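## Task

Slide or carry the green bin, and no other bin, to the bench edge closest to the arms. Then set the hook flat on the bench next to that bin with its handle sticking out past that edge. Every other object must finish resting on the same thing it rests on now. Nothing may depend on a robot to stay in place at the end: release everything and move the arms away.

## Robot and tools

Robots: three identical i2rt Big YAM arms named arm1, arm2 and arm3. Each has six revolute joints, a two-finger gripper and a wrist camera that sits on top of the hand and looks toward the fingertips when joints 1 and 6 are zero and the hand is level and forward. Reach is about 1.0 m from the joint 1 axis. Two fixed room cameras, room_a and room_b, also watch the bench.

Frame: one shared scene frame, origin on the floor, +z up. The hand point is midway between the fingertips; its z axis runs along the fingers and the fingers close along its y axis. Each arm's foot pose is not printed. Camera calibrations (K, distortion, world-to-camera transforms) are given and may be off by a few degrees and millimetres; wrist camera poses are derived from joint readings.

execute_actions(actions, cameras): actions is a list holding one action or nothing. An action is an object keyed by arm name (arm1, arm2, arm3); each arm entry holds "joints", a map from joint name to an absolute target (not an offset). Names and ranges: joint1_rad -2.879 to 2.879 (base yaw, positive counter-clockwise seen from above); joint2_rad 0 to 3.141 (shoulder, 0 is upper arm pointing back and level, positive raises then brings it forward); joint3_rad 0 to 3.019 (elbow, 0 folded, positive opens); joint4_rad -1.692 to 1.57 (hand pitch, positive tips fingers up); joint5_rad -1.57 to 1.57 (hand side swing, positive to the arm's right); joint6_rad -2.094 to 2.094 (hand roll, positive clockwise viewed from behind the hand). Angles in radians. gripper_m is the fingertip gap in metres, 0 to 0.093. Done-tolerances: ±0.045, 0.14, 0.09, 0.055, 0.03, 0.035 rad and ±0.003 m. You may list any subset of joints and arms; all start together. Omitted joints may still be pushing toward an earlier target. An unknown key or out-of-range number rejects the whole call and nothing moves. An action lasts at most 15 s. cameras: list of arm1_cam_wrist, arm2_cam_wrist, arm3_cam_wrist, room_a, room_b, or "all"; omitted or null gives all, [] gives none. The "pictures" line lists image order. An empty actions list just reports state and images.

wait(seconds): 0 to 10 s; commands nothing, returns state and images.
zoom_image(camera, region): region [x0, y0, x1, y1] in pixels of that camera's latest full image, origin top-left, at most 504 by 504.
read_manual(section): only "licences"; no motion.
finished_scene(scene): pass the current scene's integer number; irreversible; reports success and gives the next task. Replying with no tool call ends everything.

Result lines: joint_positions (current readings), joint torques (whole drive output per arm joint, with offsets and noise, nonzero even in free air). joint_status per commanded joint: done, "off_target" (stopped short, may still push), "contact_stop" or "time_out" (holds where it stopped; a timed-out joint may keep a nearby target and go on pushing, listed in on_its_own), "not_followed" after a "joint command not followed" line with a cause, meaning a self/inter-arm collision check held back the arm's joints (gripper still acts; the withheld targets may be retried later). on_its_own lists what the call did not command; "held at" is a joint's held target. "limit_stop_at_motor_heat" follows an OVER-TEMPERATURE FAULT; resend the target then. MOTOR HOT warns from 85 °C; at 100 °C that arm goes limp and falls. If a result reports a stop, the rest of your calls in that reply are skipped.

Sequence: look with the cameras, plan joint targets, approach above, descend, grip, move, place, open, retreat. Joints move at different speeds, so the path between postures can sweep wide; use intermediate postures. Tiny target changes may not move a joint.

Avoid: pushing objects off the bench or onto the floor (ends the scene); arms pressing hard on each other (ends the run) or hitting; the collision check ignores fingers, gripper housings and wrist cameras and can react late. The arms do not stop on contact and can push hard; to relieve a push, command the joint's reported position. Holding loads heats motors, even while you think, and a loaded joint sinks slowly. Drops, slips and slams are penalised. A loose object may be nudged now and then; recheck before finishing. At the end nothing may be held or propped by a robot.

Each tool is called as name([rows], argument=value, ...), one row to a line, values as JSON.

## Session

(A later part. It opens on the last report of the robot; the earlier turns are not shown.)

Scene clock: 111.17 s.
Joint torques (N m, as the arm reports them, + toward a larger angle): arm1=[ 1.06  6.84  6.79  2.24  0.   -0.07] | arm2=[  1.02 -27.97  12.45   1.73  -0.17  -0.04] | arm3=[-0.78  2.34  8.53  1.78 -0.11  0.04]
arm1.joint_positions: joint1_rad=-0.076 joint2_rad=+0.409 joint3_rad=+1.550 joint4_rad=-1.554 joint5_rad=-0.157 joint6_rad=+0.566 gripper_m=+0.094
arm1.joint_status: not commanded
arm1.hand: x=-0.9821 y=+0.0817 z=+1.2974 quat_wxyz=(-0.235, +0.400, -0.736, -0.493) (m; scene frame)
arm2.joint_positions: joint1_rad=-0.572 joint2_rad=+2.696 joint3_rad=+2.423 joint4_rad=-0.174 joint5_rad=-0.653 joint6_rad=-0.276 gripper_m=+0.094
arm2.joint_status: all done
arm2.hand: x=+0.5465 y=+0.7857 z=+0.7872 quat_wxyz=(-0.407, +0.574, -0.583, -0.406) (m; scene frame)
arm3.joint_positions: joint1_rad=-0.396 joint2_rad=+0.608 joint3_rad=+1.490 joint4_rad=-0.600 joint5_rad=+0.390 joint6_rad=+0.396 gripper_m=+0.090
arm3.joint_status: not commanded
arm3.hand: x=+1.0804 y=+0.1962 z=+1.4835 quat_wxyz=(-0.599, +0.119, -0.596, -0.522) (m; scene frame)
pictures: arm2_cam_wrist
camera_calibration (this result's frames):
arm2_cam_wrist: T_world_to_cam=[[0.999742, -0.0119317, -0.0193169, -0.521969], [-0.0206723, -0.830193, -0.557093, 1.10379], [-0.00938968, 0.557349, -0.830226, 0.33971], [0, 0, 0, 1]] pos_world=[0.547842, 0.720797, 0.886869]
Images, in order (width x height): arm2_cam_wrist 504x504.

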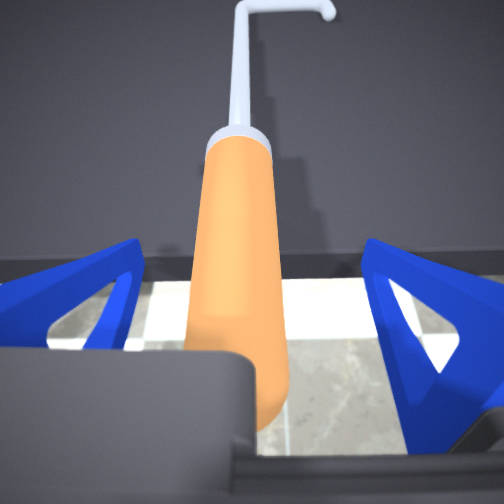

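execute_actions([
  {"arm2":{"joints":{"gripper_m":0.012}}},
], cameras=[])

execute_actions([
  {"arm2":{"joints":{"joint2_rad":2.25}}},
], cameras=["arm2_cam_wrist"])

execute_actions([
  {"arm2":{"joints":{"joint1_rad":0.813,"joint3_rad":2.24,"joint4_rad":-0.07,"joint5_rad":0.628,"joint6_rad":0.268}}},
], cameras=["room_a"])

execute_actions([
  {"arm2":{"joints":{"joint2_rad":2.54}}},
], cameras=["arm2_cam_wrist","room_a"])

Scene clock: 117.97 s.
Joint torques (N m, as the arm reports them, + toward a larger angle): arm1=[ 1.07  6.88  6.8   2.23  0.   -0.07] | arm2=[  1.05 -28.55  12.46   1.79  -0.09  -0.05] | arm3=[-0.08  2.02  8.41  1.91 -0.15  0.12]
arm1.joint_positions: joint1_rad=-0.076 joint2_rad=+0.409 joint3_rad=+1.550 joint4_rad=-1.554 joint5_rad=-0.157 joint6_rad=+0.566 gripper_m=+0.094
arm1.joint_status: not commanded
arm1.hand: x=-0.9821 y=+0.0817 z=+1.2974 quat_wxyz=(-0.235, +0.400, -0.736, -0.493) (m; scene frame)
arm2.joint_positions: joint1_rad=-0.571 joint2_rad=+2.696 joint3_rad=+2.423 joint4_rad=-0.174 joint5_rad=-0.655 joint6_rad=-0.276 gripper_m=+0.028
arm2.joint_status: gripper_m off_target (ended at +0.028, target +0.012)
arm2.hand: x=+0.5458 y=+0.7860 z=+0.7873 quat_wxyz=(-0.407, +0.575, -0.582, -0.407) (m; scene frame)
arm3.joint_positions: joint1_rad=-0.396 joint2_rad=+0.608 joint3_rad=+1.490 joint4_rad=-0.600 joint5_rad=+0.390 joint6_rad=+0.396 gripper_m=+0.090
arm3.joint_status: not commanded
arm3.hand: x=+1.0804 y=+0.1962 z=+1.4835 quat_wxyz=(-0.599, +0.119, -0.596, -0.522) (m; scene frame)
pictures: none
No camera images: the call's "cameras" was empty. Leave "cameras" out to get every camera's image.

Scene clock: 120.40 s.
Joint torques (N m, as the arm reports them, + toward a larger angle): arm1=[ 1.07  6.88  6.8   2.24  0.   -0.07] | arm2=[  0.92 -31.78  11.64   2.05   0.07  -0.02] | arm3=[-0.34  2.02  8.32  1.81 -0.08  0.13]
arm1.joint_positions: joint1_rad=-0.076 joint2_rad=+0.409 joint3_rad=+1.550 joint4_rad=-1.554 joint5_rad=-0.157 joint6_rad=+0.566 gripper_m=+0.094
arm1.joint_status: not commanded
arm1.hand: x=-0.9821 y=+0.0817 z=+1.2974 quat_wxyz=(-0.235, +0.400, -0.736, -0.493) (m; scene frame)
arm2.joint_positions: joint1_rad=-0.569 joint2_rad=+2.276 joint3_rad=+2.439 joint4_rad=-0.181 joint5_rad=-0.654 joint6_rad=-0.277 gripper_m=+0.028
arm2.joint_status: all done
arm2.hand: x=+0.5147 y=+0.7516 z=+1.1812 quat_wxyz=(-0.571, +0.553, -0.446, -0.412) (m; scene frame)
arm3.joint_positions: joint1_rad=-0.396 joint2_rad=+0.608 joint3_rad=+1.490 joint4_rad=-0.600 joint5_rad=+0.390 joint6_rad=+0.396 gripper_m=+0.090
arm3.joint_status: not commanded
arm3.hand: x=+1.0804 y=+0.1962 z=+1.4835 quat_wxyz=(-0.599, +0.119, -0.596, -0.522) (m; scene frame)
pictures: arm2_cam_wrist
camera_calibration (this result's frames):
arm2_cam_wrist: T_world_to_cam=[[0.966959, -0.0466732, 0.250622, -0.758835], [0.171046, -0.61019, -0.773571, 1.28595], [0.189032, 0.790879, -0.582045, 0.114717], [0, 0, 0, 1]] pos_world=[0.492121, 0.658528, 1.25172]
Images, in order (width x height): arm2_cam_wrist 504x504.

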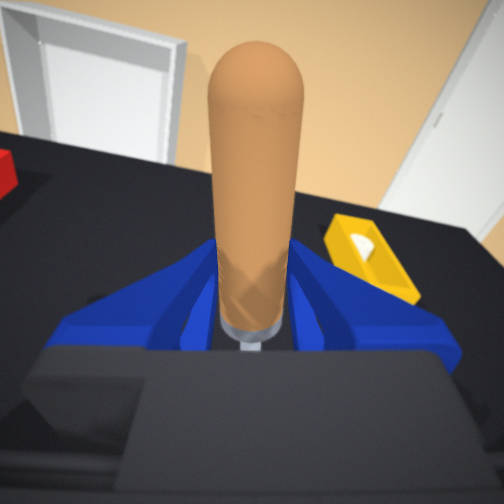

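Scene clock: 123.27 s.
Joint torques (N m, as the arm reports them, + toward a larger angle): arm1=[ 1.08  6.9   6.79  2.25  0.   -0.07] | arm2=[  0.05 -33.29  11.61   2.21   0.24   0.06] | arm3=[ 0.18  1.76  8.36  1.91 -0.11  0.09]
arm1.joint_positions: joint1_rad=-0.076 joint2_rad=+0.409 joint3_rad=+1.550 joint4_rad=-1.554 joint5_rad=-0.157 joint6_rad=+0.566 gripper_m=+0.094
arm1.joint_status: not commanded
arm1.hand: x=-0.9821 y=+0.0817 z=+1.2974 quat_wxyz=(-0.235, +0.400, -0.736, -0.493) (m; scene frame)
arm2.joint_positions: joint1_rad=+0.817 joint2_rad=+2.288 joint3_rad=+2.219 joint4_rad=-0.090 joint5_rad=+0.627 joint6_rad=+0.264 gripper_m=+0.028
arm2.joint_status: all done
arm2.hand: x=-0.4893 y=+0.7713 z=+1.0589 quat_wxyz=(-0.416, +0.495, -0.561, -0.516) (m; scene frame)
arm3.joint_positions: joint1_rad=-0.396 joint2_rad=+0.608 joint3_rad=+1.490 joint4_rad=-0.600 joint5_rad=+0.390 joint6_rad=+0.396 gripper_m=+0.090
arm3.joint_status: not commanded
arm3.hand: x=+1.0804 y=+0.1962 z=+1.4835 quat_wxyz=(-0.599, +0.119, -0.596, -0.522) (m; scene frame)
pictures: room_a
Images, in order (width x height): room_a 504x504.

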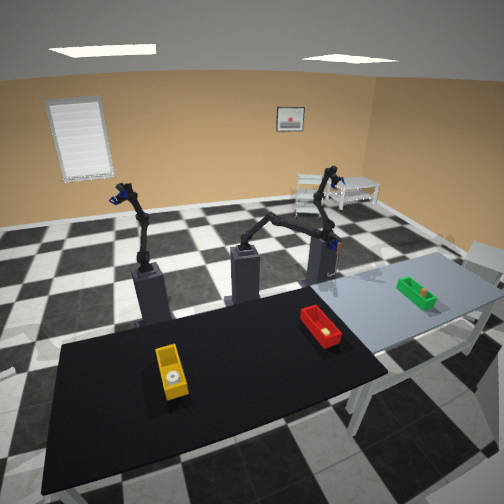

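Scene clock: 124.83 s.
Joint torques (N m, as the arm reports them, + toward a larger angle): arm1=[ 1.09  6.89  6.79  2.24  0.   -0.07] | arm2=[ -1.16 -35.45  12.15   2.26   0.49   0.02] | arm3=[-0.6   1.8   8.39  2.02 -0.1   0.09]
arm1.joint_positions: joint1_rad=-0.076 joint2_rad=+0.409 joint3_rad=+1.550 joint4_rad=-1.554 joint5_rad=-0.157 joint6_rad=+0.566 gripper_m=+0.094
arm1.joint_status: not commanded
arm1.hand: x=-0.9821 y=+0.0817 z=+1.2974 quat_wxyz=(-0.235, +0.400, -0.736, -0.493) (m; scene frame)
arm2.joint_positions: joint1_rad=+0.827 joint2_rad=+2.584 joint3_rad=+2.203 joint4_rad=-0.095 joint5_rad=+0.624 joint6_rad=+0.269 gripper_m=+0.028
arm2.joint_status: all done
arm2.hand: x=-0.5034 y=+0.7753 z=+0.7799 quat_wxyz=(-0.402, +0.594, -0.575, -0.394) (m; scene frame)
arm3.joint_positions: joint1_rad=-0.396 joint2_rad=+0.608 joint3_rad=+1.490 joint4_rad=-0.600 joint5_rad=+0.390 joint6_rad=+0.396 gripper_m=+0.090
arm3.joint_status: not commanded
arm3.hand: x=+1.0804 y=+0.1962 z=+1.4835 quat_wxyz=(-0.599, +0.119, -0.596, -0.522) (m; scene frame)
pictures: arm2_cam_wrist, room_a
camera_calibration (this result's frames):
arm2_cam_wrist: T_world_to_cam=[[0.999845, 0.0140881, 0.0105889, 0.48393], [0.0175616, -0.846875, -0.531503, 1.08158], [0.00147957, 0.531606, -0.846991, 0.368168], [0, 0, 0, 1]] pos_world=[-0.503394, 0.713425, 0.881573]
Images, in order (width x height): arm2_cam_wrist 504x504, room_a 504x504.

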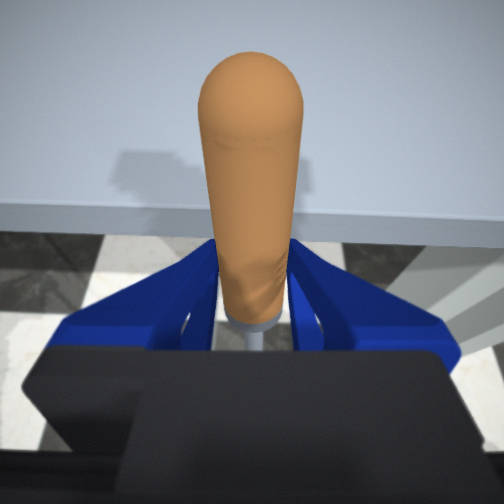

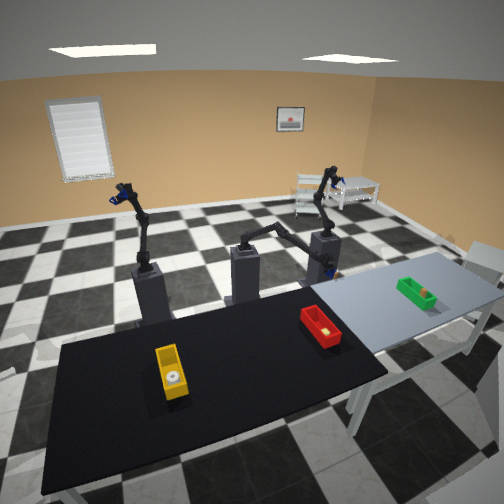

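execute_actions([
  {"arm2":{"joints":{"joint1_rad":1.011,"joint2_rad":1.711,"joint3_rad":0.87,"joint4_rad":1.061,"joint5_rad":0.0,"joint6_rad":0.0}}},
], cameras=["arm2_cam_wrist","room_a","room_b","arm1_cam_wrist"])

Scene clock: 142.43 s.
Joint torques (N m, as the arm reports them, + toward a larger angle): arm1=[ 1.07  6.88  6.8   2.24  0.   -0.07] | arm2=[  0.69 -21.01   9.25   3.     0.06  -0.07] | arm3=[-0.24  1.39  8.41  2.04 -0.06  0.06]
arm1.joint_positions: joint1_rad=-0.076 joint2_rad=+0.409 joint3_rad=+1.550 joint4_rad=-1.554 joint5_rad=-0.157 joint6_rad=+0.566 gripper_m=+0.094
arm1.joint_status: not commanded
arm1.hand: x=-0.9821 y=+0.0817 z=+1.2974 quat_wxyz=(-0.235, +0.400, -0.736, -0.493) (m; scene frame)
arm2.joint_positions: joint1_rad=+1.009 joint2_rad=+1.750 joint3_rad=+0.836 joint4_rad=+1.018 joint5_rad=+0.002 joint6_rad=+0.009 gripper_m=+0.028
arm2.joint_status: all done
arm2.hand: x=-0.4795 y=+0.4062 z=+0.9589 quat_wxyz=(-0.255, +0.627, -0.231, -0.699) (m; scene frame)
arm3.joint_positions: joint1_rad=-0.396 joint2_rad=+0.608 joint3_rad=+1.490 joint4_rad=-0.600 joint5_rad=+0.390 joint6_rad=+0.396 gripper_m=+0.090
arm3.joint_status: not commanded
arm3.hand: x=+1.0804 y=+0.1962 z=+1.4835 quat_wxyz=(-0.599, +0.119, -0.596, -0.522) (m; scene frame)
pictures: arm1_cam_wrist, arm2_cam_wrist, room_a, room_b
camera_calibration (this result's frames):
arm2_cam_wrist: T_world_to_cam=[[0.641929, 0.766607, -0.0155313, 0.0110985], [0.377724, -0.33379, -0.86366, 1.14653], [-0.667272, 0.548542, -0.503835, 0.0592868], [0, 0, 0, 1]] pos_world=[-0.400637, 0.341672, 1.02026]
Images, in order (width x height): arm1_cam_wrist 504x504, arm2_cam_wrist 504x504, room_a 504x504, room_b 504x504.

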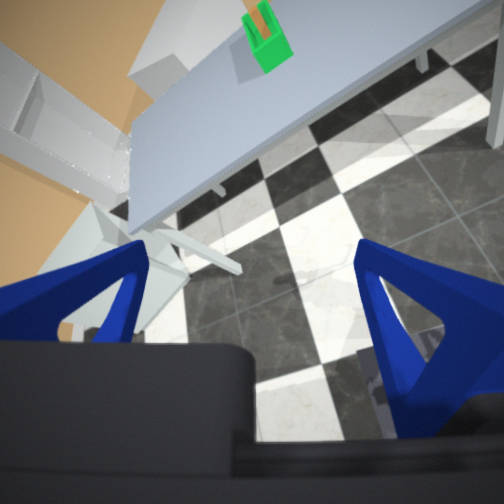

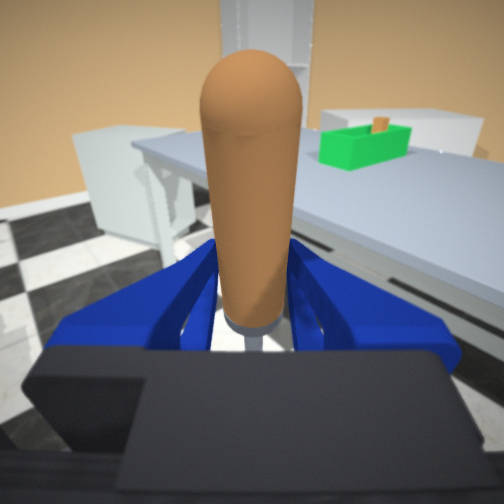

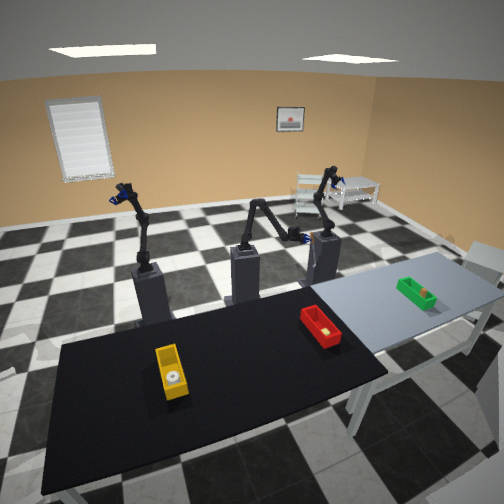

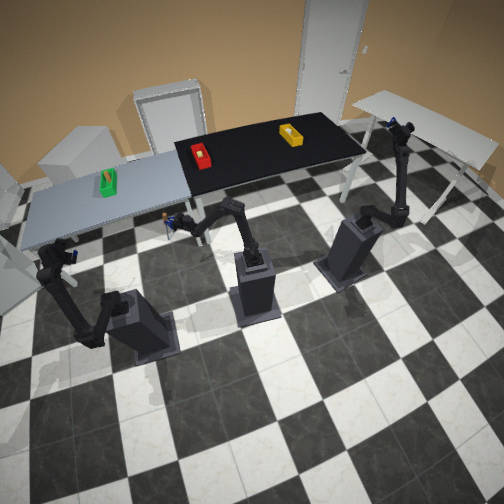

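execute_actions([
  {"arm2":{"joints":{"joint1_rad":1.199,"joint2_rad":2.05,"joint3_rad":0.98,"joint4_rad":1.28}},"arm1":{"joints":{"joint1_rad":-0.827,"joint2_rad":1.65,"joint3_rad":1.79,"joint4_rad":-1.677,"joint5_rad":0,"joint6_rad":-1.93}}},
], cameras=["arm2_cam_wrist","room_a","room_b","arm1_cam_wrist"])

Scene clock: 153.97 s.
Joint torques (N m, as the arm reports them, + toward a larger angle): arm1=[  1.22 -14.98  11.27  -0.35   0.    -0.08] | arm2=[  0.71 -23.43   7.4    2.87   0.15  -0.03] | arm3=[ 0.12  2.21  8.47  1.98 -0.1   0.1 ]
arm1.joint_positions: joint1_rad=-0.831 joint2_rad=+1.669 joint3_rad=+1.758 joint4_rad=-1.668 joint5_rad=-0.002 joint6_rad=-1.922 gripper_m=+0.094
arm1.joint_status: all done
arm1.hand: x=-0.5774 y=+0.3184 z=+0.9944 quat_wxyz=(+0.005, +0.967, -0.257, +0.001) (m; scene frame)
arm2.joint_positions: joint1_rad=+1.196 joint2_rad=+2.086 joint3_rad=+0.951 joint4_rad=+1.241 joint5_rad=-0.001 joint6_rad=+0.006 gripper_m=+0.028
arm2.joint_status: all done
arm2.hand: x=-0.5814 y=+0.3290 z=+0.8505 quat_wxyz=(-0.189, +0.646, -0.169, -0.720) (m; scene frame)
arm3.joint_positions: joint1_rad=-0.396 joint2_rad=+0.608 joint3_rad=+1.490 joint4_rad=-0.600 joint5_rad=+0.390 joint6_rad=+0.396 gripper_m=+0.090
arm3.joint_status: not commanded
arm3.hand: x=+1.0804 y=+0.1962 z=+1.4835 quat_wxyz=(-0.599, +0.119, -0.596, -0.522) (m; scene frame)
pictures: arm1_cam_wrist, arm2_cam_wrist, room_a, room_b
camera_calibration (this result's frames):
arm1_cam_wrist: T_world_to_cam=[[0.503714, 0.863664, -0.0188761, 0.0386168], [0.712243, -0.402837, 0.574832, -0.024286], [0.488858, -0.302996, -0.818053, 1.32001], [0, 0, 0, 1]] pos_world=[-0.647451, 0.356821, 1.09453]
arm2_cam_wrist: T_world_to_cam=[[0.486556, 0.873565, -0.0121573, 0.00564362], [0.434551, -0.25406, -0.864071, 1.07273], [-0.757911, 0.415136, -0.503222, -0.0303054], [0, 0, 0, 1]] pos_world=[-0.491872, 0.28019, 0.911737]
Images, in order (width x height): arm1_cam_wrist 504x504, arm2_cam_wrist 504x504, room_a 504x504, room_b 504x504.

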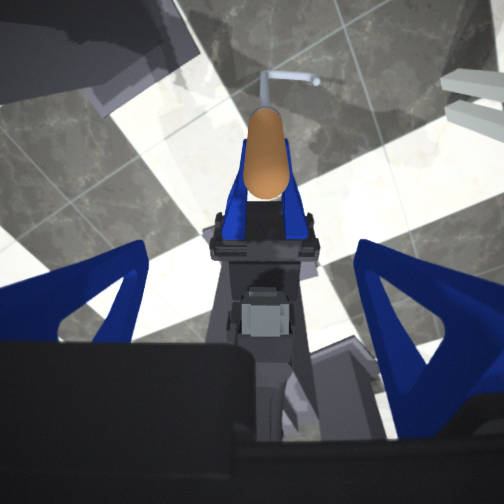

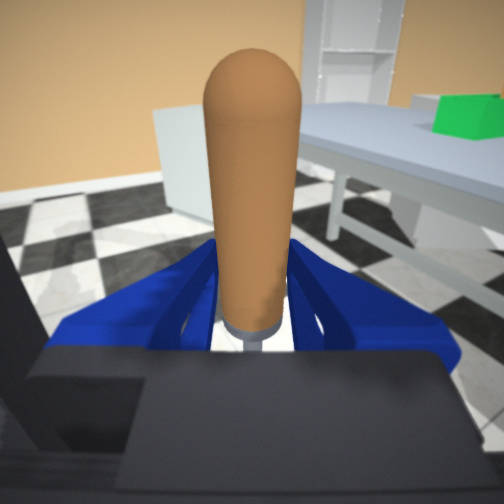

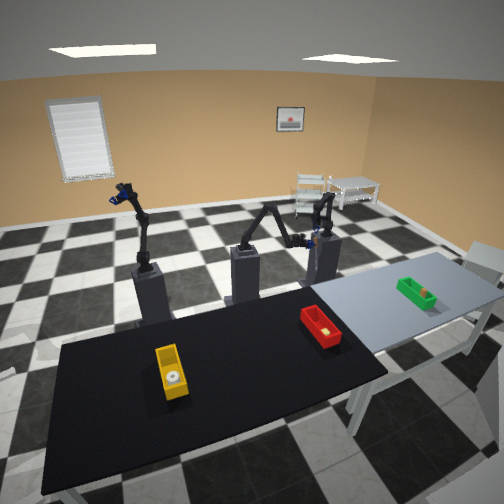

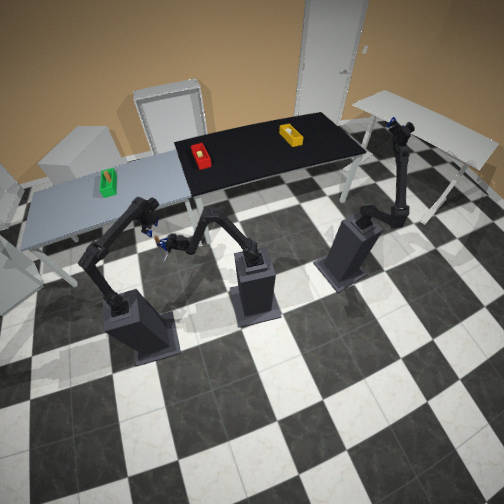

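execute_actions([
  {"arm1":{"joints":{"joint1_rad":-0.806,"joint3_rad":1.53,"joint4_rad":-1.41}}},
], cameras=["arm2_cam_wrist","arm1_cam_wrist"])

Scene clock: 158.63 s.
Joint torques (N m, as the arm reports them, + toward a larger angle): arm1=[  1.31 -13.81   9.63   0.66   0.    -0.1 ] | arm2=[  0.8  -23.67   7.41   2.85   0.15  -0.02] | arm3=[ 0.2   2.06  8.38  1.83 -0.12  0.13]
arm1.joint_positions: joint1_rad=-0.811 joint2_rad=+1.653 joint3_rad=+1.518 joint4_rad=-1.421 joint5_rad=-0.002 joint6_rad=-1.923 gripper_m=+0.094
arm1.joint_status: all done
arm1.hand: x=-0.5853 y=+0.3243 z=+0.9103 quat_wxyz=(-0.004, +0.969, -0.246, +0.008) (m; scene frame)
arm2.joint_positions: joint1_rad=+1.196 joint2_rad=+2.086 joint3_rad=+0.951 joint4_rad=+1.241 joint5_rad=-0.001 joint6_rad=+0.006 gripper_m=+0.028
arm2.joint_status: not commanded
arm2.hand: x=-0.5814 y=+0.3290 z=+0.8505 quat_wxyz=(-0.189, +0.646, -0.169, -0.720) (m; scene frame)
arm3.joint_positions: joint1_rad=-0.396 joint2_rad=+0.608 joint3_rad=+1.490 joint4_rad=-0.600 joint5_rad=+0.390 joint6_rad=+0.396 gripper_m=+0.090
arm3.joint_status: not commanded
arm3.hand: x=+1.0804 y=+0.1962 z=+1.4835 quat_wxyz=(-0.599, +0.119, -0.596, -0.522) (m; scene frame)
pictures: arm1_cam_wrist, arm2_cam_wrist
camera_calibration (this result's frames):
arm1_cam_wrist: T_world_to_cam=[[0.485105, 0.874453, 0.00212841, 0.00235287], [0.711087, -0.395892, 0.581055, 0.0234456], [0.508948, -0.280359, -0.813861, 1.25739], [0, 0, 0, 1]] pos_world=[-0.657759, 0.359745, 1.00971]
arm2_cam_wrist: T_world_to_cam=[[0.486556, 0.873565, -0.0121573, 0.00564362], [0.434551, -0.25406, -0.864071, 1.07273], [-0.757911, 0.415136, -0.503222, -0.0303054], [0, 0, 0, 1]] pos_world=[-0.491872, 0.28019, 0.911737]
Images, in order (width x height): arm1_cam_wrist 504x504, arm2_cam_wrist 504x504.

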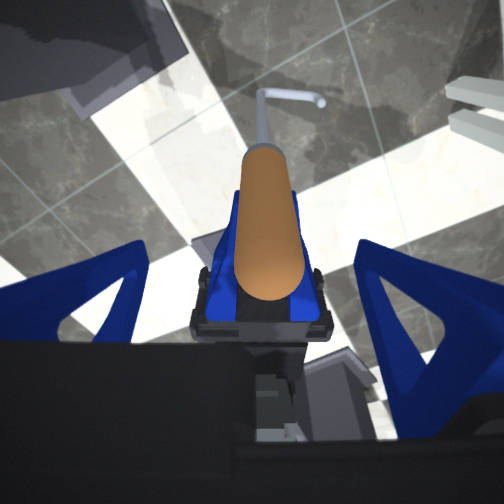

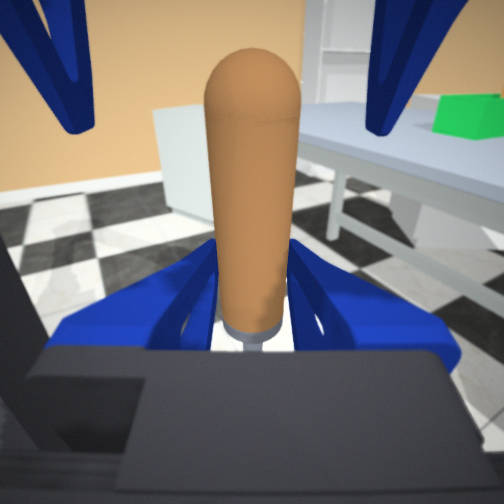

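execute_actions([
  {"arm1":{"joints":{"joint2_rad":1.71,"joint4_rad":-1.38,"gripper_m":0.07}}},
], cameras=["arm2_cam_wrist","arm1_cam_wrist"])

Scene clock: 163.87 s.
Joint torques (N m, as the arm reports them, + toward a larger angle): arm1=[  1.31 -13.8    9.53   0.58   0.    -0.1 ] | arm2=[  0.88 -23.39   7.39   2.89   0.14  -0.02] | arm3=[-0.48  2.29  8.43  1.77 -0.1   0.13]
arm1.joint_positions: joint1_rad=-0.811 joint2_rad=+1.701 joint3_rad=+1.518 joint4_rad=-1.390 joint5_rad=-0.002 joint6_rad=-1.923 gripper_m=+0.070
arm1.joint_status: all done
arm1.hand: x=-0.5772 y=+0.3311 z=+0.8871 quat_wxyz=(+0.003, +0.969, -0.246, +0.003) (m; scene frame)
arm2.joint_positions: joint1_rad=+1.196 joint2_rad=+2.086 joint3_rad=+0.951 joint4_rad=+1.241 joint5_rad=-0.001 joint6_rad=+0.006 gripper_m=+0.028
arm2.joint_status: not commanded
arm2.hand: x=-0.5814 y=+0.3290 z=+0.8505 quat_wxyz=(-0.189, +0.646, -0.169, -0.720) (m; scene frame)
arm3.joint_positions: joint1_rad=-0.396 joint2_rad=+0.608 joint3_rad=+1.490 joint4_rad=-0.600 joint5_rad=+0.390 joint6_rad=+0.396 gripper_m=+0.090
arm3.joint_status: not commanded
arm3.hand: x=+1.0804 y=+0.1962 z=+1.4835 quat_wxyz=(-0.599, +0.119, -0.596, -0.522) (m; scene frame)
pictures: arm1_cam_wrist, arm2_cam_wrist
camera_calibration (this result's frames):
arm1_cam_wrist: T_world_to_cam=[[0.485171, 0.874307, -0.0140345, 0.00701156], [0.718486, -0.389452, 0.576286, 0.0402325], [0.498385, -0.289681, -0.817128, 1.23624], [0, 0, 0, 1]] pos_world=[-0.648432, 0.367653, 0.987079]
arm2_cam_wrist: T_world_to_cam=[[0.486556, 0.873565, -0.0121573, 0.00564362], [0.434551, -0.25406, -0.864071, 1.07273], [-0.757911, 0.415136, -0.503222, -0.0303054], [0, 0, 0, 1]] pos_world=[-0.491872, 0.28019, 0.911737]
Images, in order (width x height): arm1_cam_wrist 504x504, arm2_cam_wrist 504x504.

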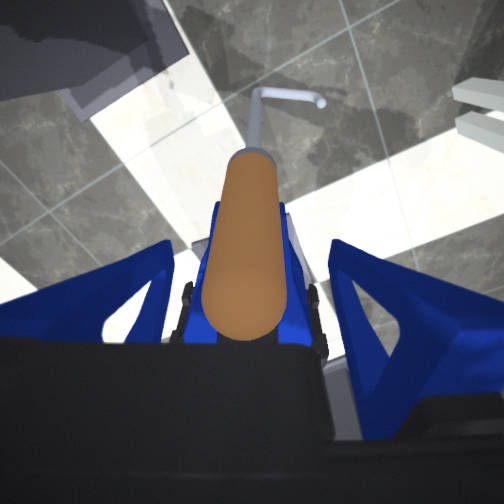

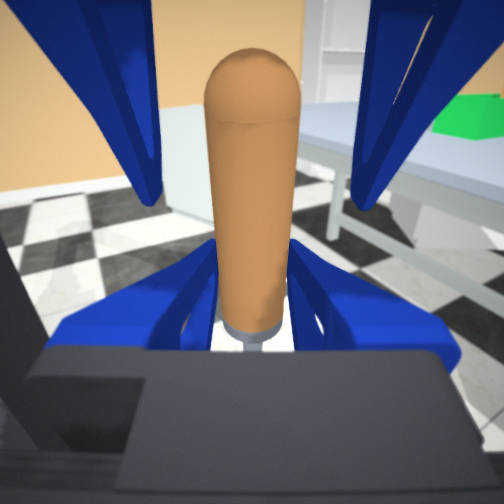

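execute_actions([
  {"arm1":{"joints":{"gripper_m":0.0}}},
], cameras=["arm2_cam_wrist","arm1_cam_wrist"])

Scene clock: 166.27 s.
Joint torques (N m, as the arm reports them, + toward a larger angle): arm1=[  1.29 -12.87   9.41   0.55  -0.03  -0.08] | arm2=[  0.74 -23.36   7.29   2.93  -0.01  -0.05] | arm3=[-0.11  2.29  8.54  1.93 -0.15  0.11]
arm1.joint_positions: joint1_rad=-0.811 joint2_rad=+1.701 joint3_rad=+1.518 joint4_rad=-1.390 joint5_rad=-0.001 joint6_rad=-1.924 gripper_m=+0.029
arm1.joint_status: gripper_m off_target (ended at +0.029, target +0.000)
arm1.hand: x=-0.5772 y=+0.3309 z=+0.8870 quat_wxyz=(+0.003, +0.969, -0.246, +0.003) (m; scene frame)
arm2.joint_positions: joint1_rad=+1.195 joint2_rad=+2.086 joint3_rad=+0.951 joint4_rad=+1.242 joint5_rad=+0.004 joint6_rad=+0.007 gripper_m=+0.028
arm2.joint_status: not commanded
arm2.hand: x=-0.5807 y=+0.3301 z=+0.8507 quat_wxyz=(-0.190, +0.645, -0.172, -0.720) (m; scene frame)
arm3.joint_positions: joint1_rad=-0.396 joint2_rad=+0.608 joint3_rad=+1.490 joint4_rad=-0.600 joint5_rad=+0.390 joint6_rad=+0.396 gripper_m=+0.090
arm3.joint_status: not commanded
arm3.hand: x=+1.0804 y=+0.1962 z=+1.4835 quat_wxyz=(-0.599, +0.119, -0.596, -0.522) (m; scene frame)
pictures: arm1_cam_wrist, arm2_cam_wrist
camera_calibration (this result's frames):
arm1_cam_wrist: T_world_to_cam=[[0.484175, 0.874854, -0.0142998, 0.00655898], [0.718646, -0.388295, 0.576866, 0.0394156], [0.499121, -0.289581, -0.816713, 1.23608], [0, 0, 0, 1]] pos_world=[-0.648456, 0.367512, 0.986881]
arm2_cam_wrist: T_world_to_cam=[[0.491021, 0.871033, -0.0141668, 0.00948505], [0.431779, -0.257463, -0.864454, 1.07274], [-0.756615, 0.418348, -0.502513, -0.0310843], [0, 0, 0, 1]] pos_world=[-0.491362, 0.280933, 0.911848]
Images, in order (width x height): arm1_cam_wrist 504x504, arm2_cam_wrist 504x504.

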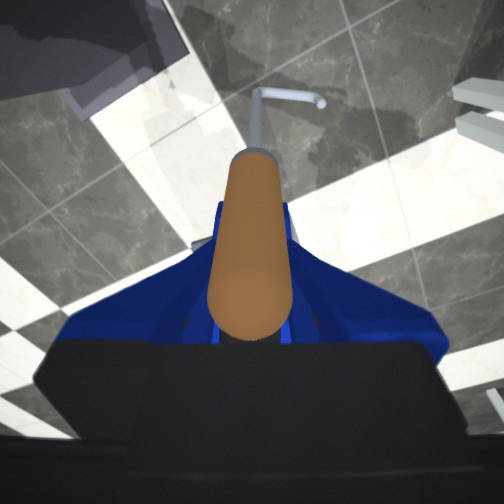

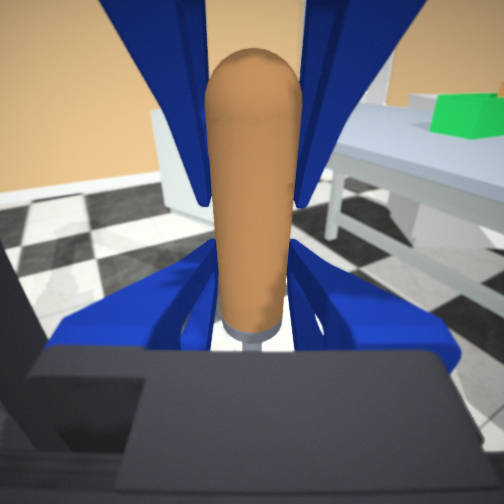

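execute_actions([
  {"arm2":{"joints":{"gripper_m":0.08}}},
], cameras=[])

execute_actions([
  {"arm2":{"joints":{"joint3_rad":0.62,"joint4_rad":1.55}}},
], cameras=["arm2_cam_wrist","arm1_cam_wrist"])

Scene clock: 169.70 s.
Joint torques (N m, as the arm reports them, + toward a larger angle): arm1=[  1.21 -14.4    9.96   0.5   -0.04  -0.09] | arm2=[  0.76 -20.82   7.63   2.05   0.02  -0.04] | arm3=[-0.27  1.76  8.42  1.83 -0.12  0.08]
arm1.joint_positions: joint1_rad=-0.811 joint2_rad=+1.714 joint3_rad=+1.512 joint4_rad=-1.389 joint5_rad=+0.000 joint6_rad=-1.924 gripper_m=+0.029
arm1.joint_status: not commanded
arm1.hand: x=-0.5779 y=+0.3301 z=+0.8782 quat_wxyz=(+0.011, +0.969, -0.246, -0.002) (m; scene frame)
arm2.joint_positions: joint1_rad=+1.195 joint2_rad=+2.058 joint3_rad=+0.951 joint4_rad=+1.265 joint5_rad=+0.003 joint6_rad=+0.007 gripper_m=+0.080
arm2.joint_status: all done
arm2.hand: x=-0.5806 y=+0.3294 z=+0.8746 quat_wxyz=(-0.194, +0.627, -0.166, -0.736) (m; scene frame)
arm3.joint_positions: joint1_rad=-0.396 joint2_rad=+0.608 joint3_rad=+1.490 joint4_rad=-0.600 joint5_rad=+0.390 joint6_rad=+0.396 gripper_m=+0.090
arm3.joint_status: not commanded
arm3.hand: x=+1.0804 y=+0.1962 z=+1.4835 quat_wxyz=(-0.599, +0.119, -0.596, -0.522) (m; scene frame)
pictures: none
No camera images: the call's "cameras" was empty. Leave "cameras" out to get every camera's image.

Scene clock: 170.80 s.
Joint torques (N m, as the arm reports them, + toward a larger angle): arm1=[  1.25 -14.34   9.89   0.52  -0.04  -0.09] | arm2=[  0.73 -17.03   2.64   2.13   0.02  -0.04] | arm3=[-0.26  2.19  8.43  1.92 -0.12  0.1 ]
arm1.joint_positions: joint1_rad=-0.811 joint2_rad=+1.714 joint3_rad=+1.512 joint4_rad=-1.389 joint5_rad=+0.000 joint6_rad=-1.924 gripper_m=+0.029
arm1.joint_status: not commanded
arm1.hand: x=-0.5779 y=+0.3301 z=+0.8782 quat_wxyz=(+0.011, +0.969, -0.246, -0.002) (m; scene frame)
arm2.joint_positions: joint1_rad=+1.195 joint2_rad=+2.053 joint3_rad=+0.624 joint4_rad=+1.532 joint5_rad=+0.003 joint6_rad=+0.007 gripper_m=+0.080
arm2.joint_status: all done
arm2.hand: x=-0.4790 y=+0.2723 z=+0.8257 quat_wxyz=(-0.190, +0.647, -0.171, -0.719) (m; scene frame)
arm3.joint_positions: joint1_rad=-0.396 joint2_rad=+0.608 joint3_rad=+1.490 joint4_rad=-0.600 joint5_rad=+0.390 joint6_rad=+0.396 gripper_m=+0.090
arm3.joint_status: not commanded
arm3.hand: x=+1.0804 y=+0.1962 z=+1.4835 quat_wxyz=(-0.599, +0.119, -0.596, -0.522) (m; scene frame)
pictures: arm1_cam_wrist, arm2_cam_wrist
camera_calibration (this result's frames):
arm1_cam_wrist: T_world_to_cam=[[0.484007, 0.874478, -0.0320171, 0.0231386], [0.7265, -0.38117, 0.571758, 0.0513883], [0.487786, -0.299995, -0.819797, 1.2286], [0, 0, 0, 1]] pos_world=[-0.647824, 0.367926, 0.978558]
arm2_cam_wrist: T_world_to_cam=[[0.490089, 0.871558, -0.0140925, 0.00889204], [0.434688, -0.25838, -0.86272, 0.992614], [-0.755552, 0.416684, -0.505485, 0.0609456], [0, 0, 0, 1]] pos_world=[-0.389787, 0.223327, 0.887281]
Images, in order (width x height): arm1_cam_wrist 504x504, arm2_cam_wrist 504x504.

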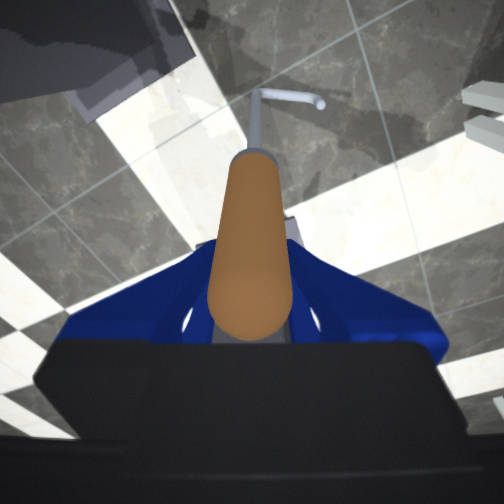

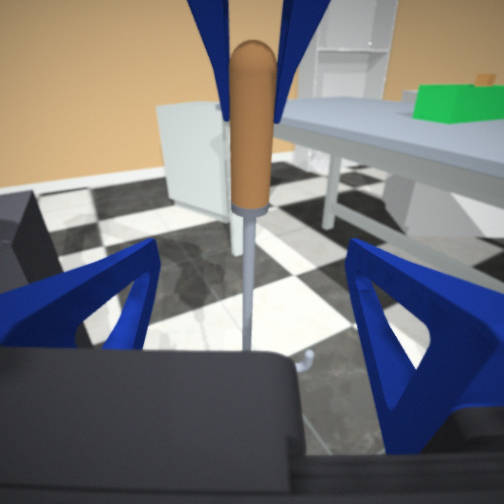

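execute_actions([
  {"arm2":{"joints":{"joint1_rad":-0.2}},"arm1":{"joints":{"joint6_rad":1.571}}},
], cameras=["room_b"])

execute_actions([
  {"arm2":{"joints":{"joint2_rad":0.6,"joint3_rad":1.0,"joint4_rad":-0.5}},"arm1":{"joints":{"joint2_rad":1.57,"joint3_rad":0.98,"joint4_rad":0.69}}},
], cameras=["room_b"])

execute_actions([
  {"arm1":{"joints":{"joint1_rad":0.01}}},
], cameras=["room_b","room_a","arm1_cam_wrist"])

Scene clock: 178.33 s.
Joint torques (N m, as the arm reports them, + toward a larger angle): arm1=[  1.27 -14.47   9.95   0.44   0.13   0.11] | arm2=[  1.18 -16.72   2.67   2.18   0.08  -0.05] | arm3=[-0.08  2.23  8.44  1.9  -0.09  0.12]
arm1.joint_positions: joint1_rad=-0.811 joint2_rad=+1.714 joint3_rad=+1.512 joint4_rad=-1.387 joint5_rad=+0.000 joint6_rad=+1.563 gripper_m=+0.029
arm1.joint_status: all done
arm1.hand: x=-0.5776 y=+0.3304 z=+0.8782 quat_wxyz=(+0.000, -0.409, -0.913, +0.010) (m; scene frame)
arm2.joint_positions: joint1_rad=-0.206 joint2_rad=+2.053 joint3_rad=+0.624 joint4_rad=+1.532 joint5_rad=+0.001 joint6_rad=+0.007 gripper_m=+0.080
arm2.joint_status: all done
arm2.hand: x=+0.1940 y=+0.5209 z=+0.8284 quat_wxyz=(-0.608, +0.381, -0.548, -0.431) (m; scene frame)
arm3.joint_positions: joint1_rad=-0.396 joint2_rad=+0.608 joint3_rad=+1.490 joint4_rad=-0.600 joint5_rad=+0.390 joint6_rad=+0.396 gripper_m=+0.090
arm3.joint_status: not commanded
arm3.hand: x=+1.0804 y=+0.1962 z=+1.4835 quat_wxyz=(-0.599, +0.119, -0.596, -0.522) (m; scene frame)
pictures: room_b
Images, in order (width x height): room_b 504x504.

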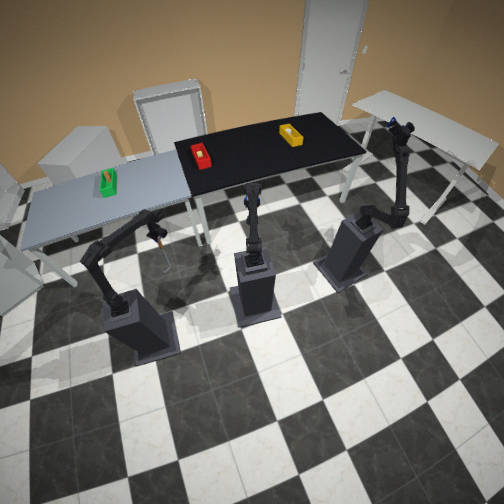

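Scene clock: 182.10 s.
Joint torques (N m, as the arm reports them, + toward a larger angle): arm1=[  1.32 -14.69  12.18   4.72   0.06  -0.12] | arm2=[ 0.98 -1.97 11.26  1.23  0.08 -0.04] | arm3=[-0.33  1.44  8.4   1.86 -0.11  0.1 ]
arm1.joint_positions: joint1_rad=-0.811 joint2_rad=+1.604 joint3_rad=+0.930 joint4_rad=+0.635 joint5_rad=+0.000 joint6_rad=+1.570 gripper_m=+0.029
arm1.joint_status: joint4_rad time_out (moved +2.022 of +2.077); the others done
arm1.on_its_own: joint4_rad reads +0.635 and still pushes toward +0.690 since a time_out
arm1.hand: x=-0.4776 y=+0.4193 z=+0.9640 quat_wxyz=(-0.289, -0.294, -0.658, -0.630) (m; scene frame)
arm2.joint_positions: joint1_rad=-0.206 joint2_rad=+0.598 joint3_rad=+0.978 joint4_rad=-0.488 joint5_rad=+0.001 joint6_rad=+0.007 gripper_m=+0.080
arm2.joint_status: all done
arm2.hand: x=+0.1222 y=+0.3206 z=+1.2600 quat_wxyz=(-0.547, +0.424, -0.609, -0.387) (m; scene frame)
arm3.joint_positions: joint1_rad=-0.396 joint2_rad=+0.608 joint3_rad=+1.490 joint4_rad=-0.600 joint5_rad=+0.390 joint6_rad=+0.396 gripper_m=+0.090
arm3.joint_status: not commanded
arm3.hand: x=+1.0804 y=+0.1962 z=+1.4835 quat_wxyz=(-0.599, +0.119, -0.596, -0.522) (m; scene frame)
pictures: room_b
Images, in order (width x height): room_b 504x504.

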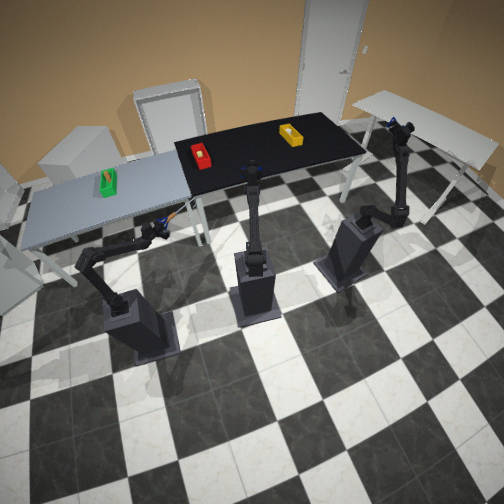

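not run: a stop came earlier in this reply.

execute_actions([
  {"arm1":{"joints":{"joint1_rad":0.01,"joint2_rad":2.0,"joint3_rad":1.68,"joint4_rad":0.45}}},
], cameras=["room_b","room_a","arm1_cam_wrist","arm2_cam_wrist"])

Scene clock: 188.27 s.
Joint torques (N m, as the arm reports them, + toward a larger angle): arm1=[  0.99 -23.57  14.36   3.4    0.    -0.74] | arm2=[ 1.35 -2.   11.3   1.2   0.08 -0.04] | arm3=[-0.28  1.63  8.41  1.79 -0.11  0.12]
arm1.joint_positions: joint1_rad=+0.006 joint2_rad=+2.048 joint3_rad=+1.617 joint4_rad=+0.420 joint5_rad=+0.001 joint6_rad=+1.623 gripper_m=+0.029
arm1.joint_status: all done
arm1.hand: x=-0.9345 y=+0.8416 z=+0.9724 quat_wxyz=(+0.004, -0.029, -0.713, -0.701) (m; scene frame)
arm2.joint_positions: joint1_rad=-0.206 joint2_rad=+0.598 joint3_rad=+0.978 joint4_rad=-0.488 joint5_rad=+0.001 joint6_rad=+0.007 gripper_m=+0.080
arm2.joint_status: not commanded
arm2.hand: x=+0.1222 y=+0.3206 z=+1.2600 quat_wxyz=(-0.547, +0.424, -0.609, -0.387) (m; scene frame)
arm3.joint_positions: joint1_rad=-0.396 joint2_rad=+0.608 joint3_rad=+1.490 joint4_rad=-0.600 joint5_rad=+0.390 joint6_rad=+0.396 gripper_m=+0.090
arm3.joint_status: not commanded
arm3.hand: x=+1.0804 y=+0.1962 z=+1.4835 quat_wxyz=(-0.599, +0.119, -0.596, -0.522) (m; scene frame)
pictures: arm1_cam_wrist, arm2_cam_wrist, room_a, room_b
camera_calibration (this result's frames):
arm1_cam_wrist: T_world_to_cam=[[-0.0546979, -0.00675078, -0.99848, 0.929446], [-0.839297, -0.541402, 0.0496381, -0.369133], [-0.540914, 0.840737, 0.0239476, -1.10861], [0, 0, 0, 1]] pos_world=[-0.858636, 0.738473, 0.972905]
arm2_cam_wrist: T_world_to_cam=[[0.940746, -0.338441, -0.0213256, 0.020294], [-0.242451, -0.627295, -0.74008, 1.16493], [0.237096, 0.701398, -0.67218, 0.712078], [0, 0, 0, 1]] pos_world=[0.0945169, 0.238174, 1.34122]
Images, in order (width x height): arm1_cam_wrist 504x504, arm2_cam_wrist 504x504, room_a 504x504, room_b 504x504.

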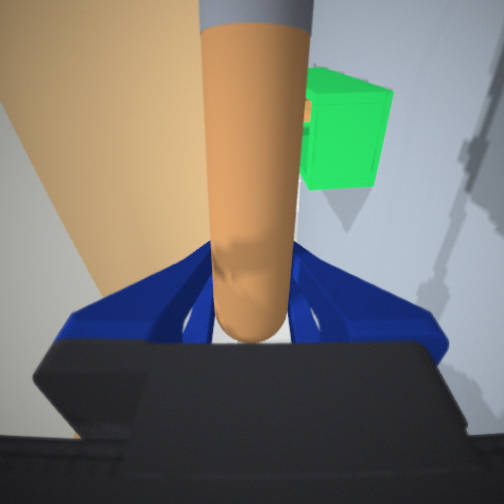

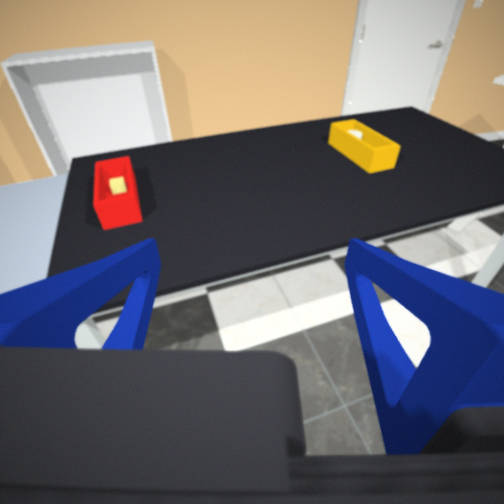

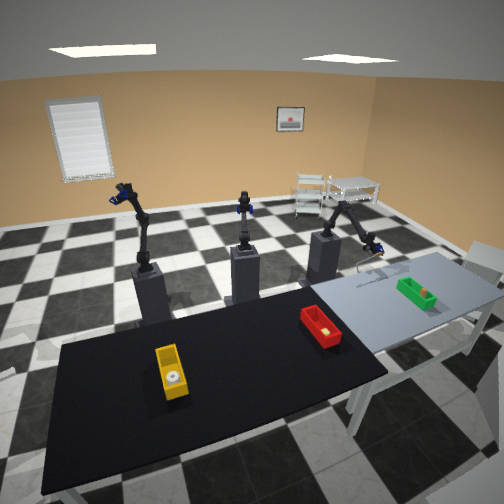

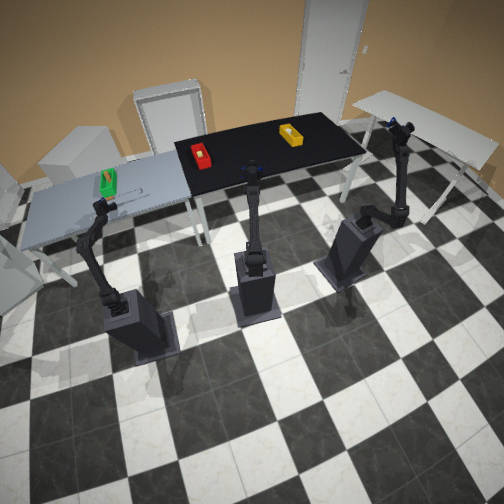

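execute_actions([
  {"arm1":{"joints":{"joint2_rad":1.18,"joint3_rad":0.57,"joint4_rad":-0.92}}},
], cameras=["room_a","arm1_cam_wrist"])

Scene clock: 196.43 s.
Joint torques (N m, as the arm reports them, + toward a larger angle): arm1=[ 1.38 -6.34  9.56 -0.44  0.   -0.1 ] | arm2=[ 1.03 -2.11 11.27  1.25  0.07 -0.05] | arm3=[-0.31  1.72  8.46  1.99 -0.12  0.13]
arm1.joint_positions: joint1_rad=+0.006 joint2_rad=+1.207 joint3_rad=+0.534 joint4_rad=-0.908 joint5_rad=+0.002 joint6_rad=+1.578 gripper_m=+0.028
arm1.joint_status: all done
arm1.hand: x=-0.9532 y=+0.2376 z=+0.7283 quat_wxyz=(-0.004, -0.020, -1.000, +0.009) (m; scene frame)
arm2.joint_positions: joint1_rad=-0.206 joint2_rad=+0.598 joint3_rad=+0.978 joint4_rad=-0.488 joint5_rad=+0.001 joint6_rad=+0.007 gripper_m=+0.080
arm2.joint_status: not commanded
arm2.hand: x=+0.1222 y=+0.3206 z=+1.2600 quat_wxyz=(-0.547, +0.424, -0.609, -0.387) (m; scene frame)
arm3.joint_positions: joint1_rad=-0.396 joint2_rad=+0.608 joint3_rad=+1.490 joint4_rad=-0.600 joint5_rad=+0.390 joint6_rad=+0.396 gripper_m=+0.090
arm3.joint_status: not commanded
arm3.hand: x=+1.0804 y=+0.1962 z=+1.4835 quat_wxyz=(-0.599, +0.119, -0.596, -0.522) (m; scene frame)
pictures: arm1_cam_wrist, room_a
camera_calibration (this result's frames):
arm1_cam_wrist: T_world_to_cam=[[-0.0493587, -0.99875, 0.00788082, 0.188438], [-0.824868, 0.0452119, 0.563515, -1.19959], [-0.563167, 0.0213137, -0.826068, 0.187492], [0, 0, 0, 1]] pos_world=[-0.874616, 0.238443, 0.829385]
Images, in order (width x height): arm1_cam_wrist 504x504, room_a 504x504.

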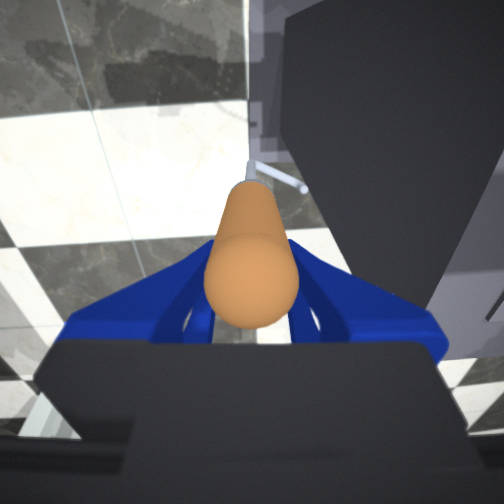

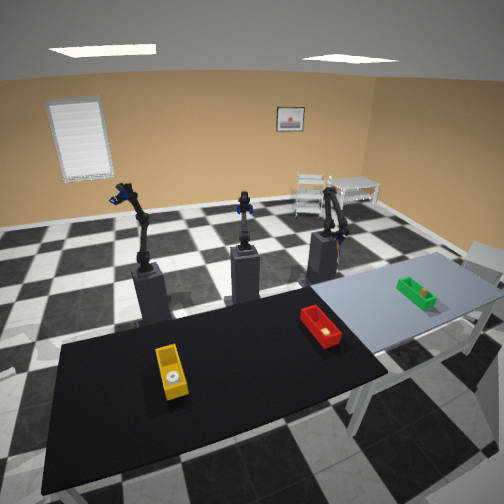

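execute_actions([
  {"arm1":{"joints":{"joint4_rad":0.70,"joint5_rad":0.1,"joint6_rad":1.5}}},
], cameras=["arm1_cam_wrist"])

execute_actions([
  {"arm1":{"joints":{"joint2_rad":2.0,"joint3_rad":1.68,"joint4_rad":0.45}},"arm2":{"joints":{"joint1_rad":0.6}}},
], cameras=["room_b","room_a","arm1_cam_wrist","arm2_cam_wrist"])

Scene clock: 204.20 s.
Joint torques (N m, as the arm reports them, + toward a larger angle): arm1=[ 1.5  -8.34 11.12  4.73  0.12 -0.1 ] | arm2=[ 1.22 -2.16 11.28  1.23  0.07 -0.04] | arm3=[-0.17  1.96  8.47  1.78 -0.08  0.09]
arm1.joint_positions: joint1_rad=+0.006 joint2_rad=+1.207 joint3_rad=+0.534 joint4_rad=+0.645 joint5_rad=+0.099 joint6_rad=+1.498 gripper_m=+0.028
arm1.joint_status: all done
arm1.hand: x=-0.9300 y=+0.4863 z=+0.9655 quat_wxyz=(-0.074, -0.018, -0.719, -0.691) (m; scene frame)
arm2.joint_positions: joint1_rad=-0.206 joint2_rad=+0.598 joint3_rad=+0.978 joint4_rad=-0.488 joint5_rad=+0.001 joint6_rad=+0.007 gripper_m=+0.080
arm2.joint_status: not commanded
arm2.hand: x=+0.1222 y=+0.3206 z=+1.2600 quat_wxyz=(-0.547, +0.424, -0.609, -0.387) (m; scene frame)
arm3.joint_positions: joint1_rad=-0.396 joint2_rad=+0.608 joint3_rad=+1.490 joint4_rad=-0.600 joint5_rad=+0.390 joint6_rad=+0.396 gripper_m=+0.090
arm3.joint_status: not commanded
arm3.hand: x=+1.0804 y=+0.1962 z=+1.4835 quat_wxyz=(-0.599, +0.119, -0.596, -0.522) (m; scene frame)
pictures: arm1_cam_wrist
camera_calibration (this result's frames):
arm1_cam_wrist: T_world_to_cam=[[0.0693492, -0.0339831, -0.997013, 1.04761], [-0.886687, -0.460076, -0.0459936, -0.548617], [-0.457139, 0.887229, -0.0620383, -0.668935], [0, 0, 0, 1]] pos_world=[-0.864899, 0.376694, 0.977748]
Images, in order (width x height): arm1_cam_wrist 504x504.

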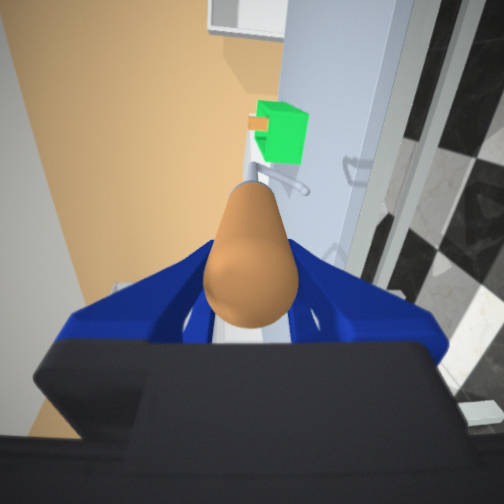

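Scene clock: 205.87 s.
Joint torques (N m, as the arm reports them, + toward a larger angle): arm1=[  1.28 -22.93  15.81   3.51  -0.01  -0.06] | arm2=[ 0.85 -1.95 11.28  1.19  0.12 -0.04] | arm3=[-0.03  2.26  8.37  1.92 -0.12  0.1 ]
arm1.joint_positions: joint1_rad=+0.005 joint2_rad=+2.047 joint3_rad=+1.597 joint4_rad=+0.421 joint5_rad=+0.101 joint6_rad=+1.497 gripper_m=+0.028
arm1.joint_status: all done
arm1.hand: x=-0.9170 y=+0.8366 z=+0.9624 quat_wxyz=(-0.076, -0.019, -0.719, -0.691) (m; scene frame)
arm2.joint_positions: joint1_rad=+0.598 joint2_rad=+0.598 joint3_rad=+0.978 joint4_rad=-0.488 joint5_rad=+0.000 joint6_rad=+0.007 gripper_m=+0.080
arm2.joint_status: all done
arm2.hand: x=-0.1487 y=+0.3058 z=+1.2595 quat_wxyz=(-0.353, +0.630, -0.393, -0.569) (m; scene frame)
arm3.joint_positions: joint1_rad=-0.396 joint2_rad=+0.608 joint3_rad=+1.490 joint4_rad=-0.600 joint5_rad=+0.390 joint6_rad=+0.396 gripper_m=+0.090
arm3.joint_status: not commanded
arm3.hand: x=+1.0804 y=+0.1962 z=+1.4835 quat_wxyz=(-0.599, +0.119, -0.596, -0.522) (m; scene frame)
pictures: arm1_cam_wrist, arm2_cam_wrist, room_a, room_b
camera_calibration (this result's frames):
arm1_cam_wrist: T_world_to_cam=[[0.0704258, -0.0351389, -0.996898, 1.05736], [-0.888363, -0.456764, -0.0466582, -0.379789], [-0.453708, 0.888893, -0.0633841, -0.970942], [0, 0, 0, 1]] pos_world=[-0.85238, 0.726745, 0.974822]
arm2_cam_wrist: T_world_to_cam=[[0.896311, 0.443118, -0.0165298, 0.018426], [0.287513, -0.609133, -0.739117, 1.1616], [-0.337585, 0.657726, -0.673375, 0.715753], [0, 0, 0, 1]] pos_world=[-0.108864, 0.228637, 1.34084]
Images, in order (width x height): arm1_cam_wrist 504x504, arm2_cam_wrist 504x504, room_a 504x504, room_b 504x504.

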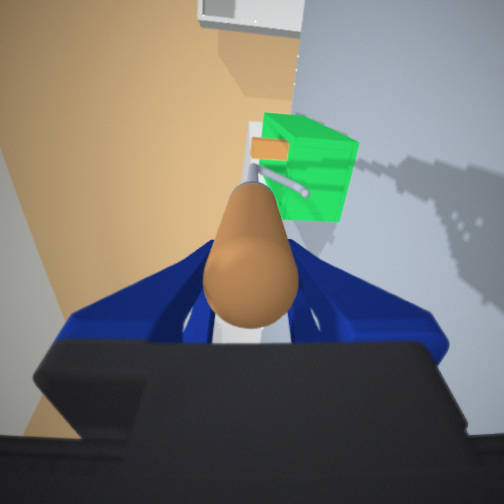

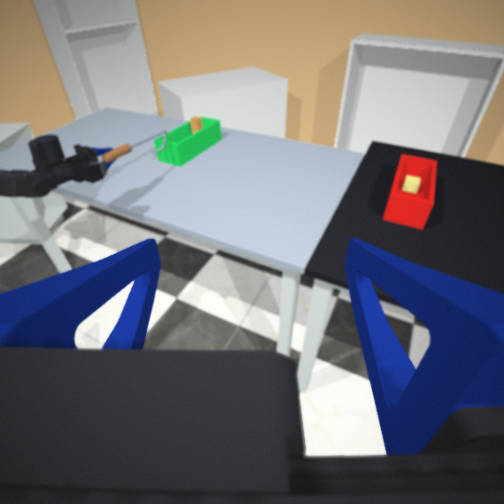

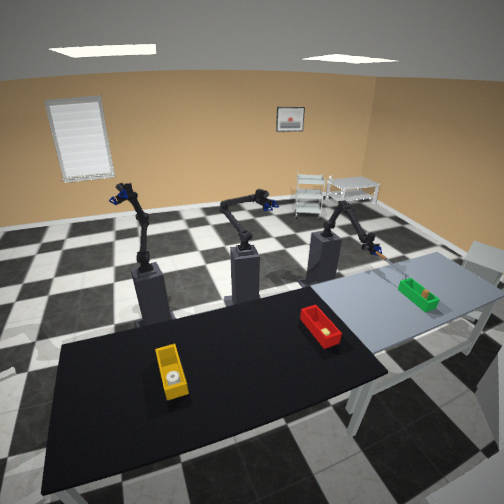

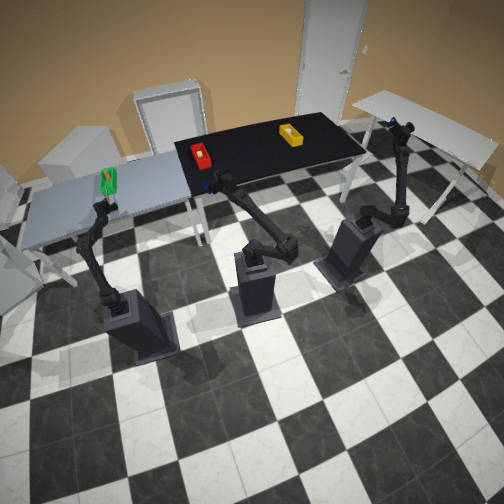

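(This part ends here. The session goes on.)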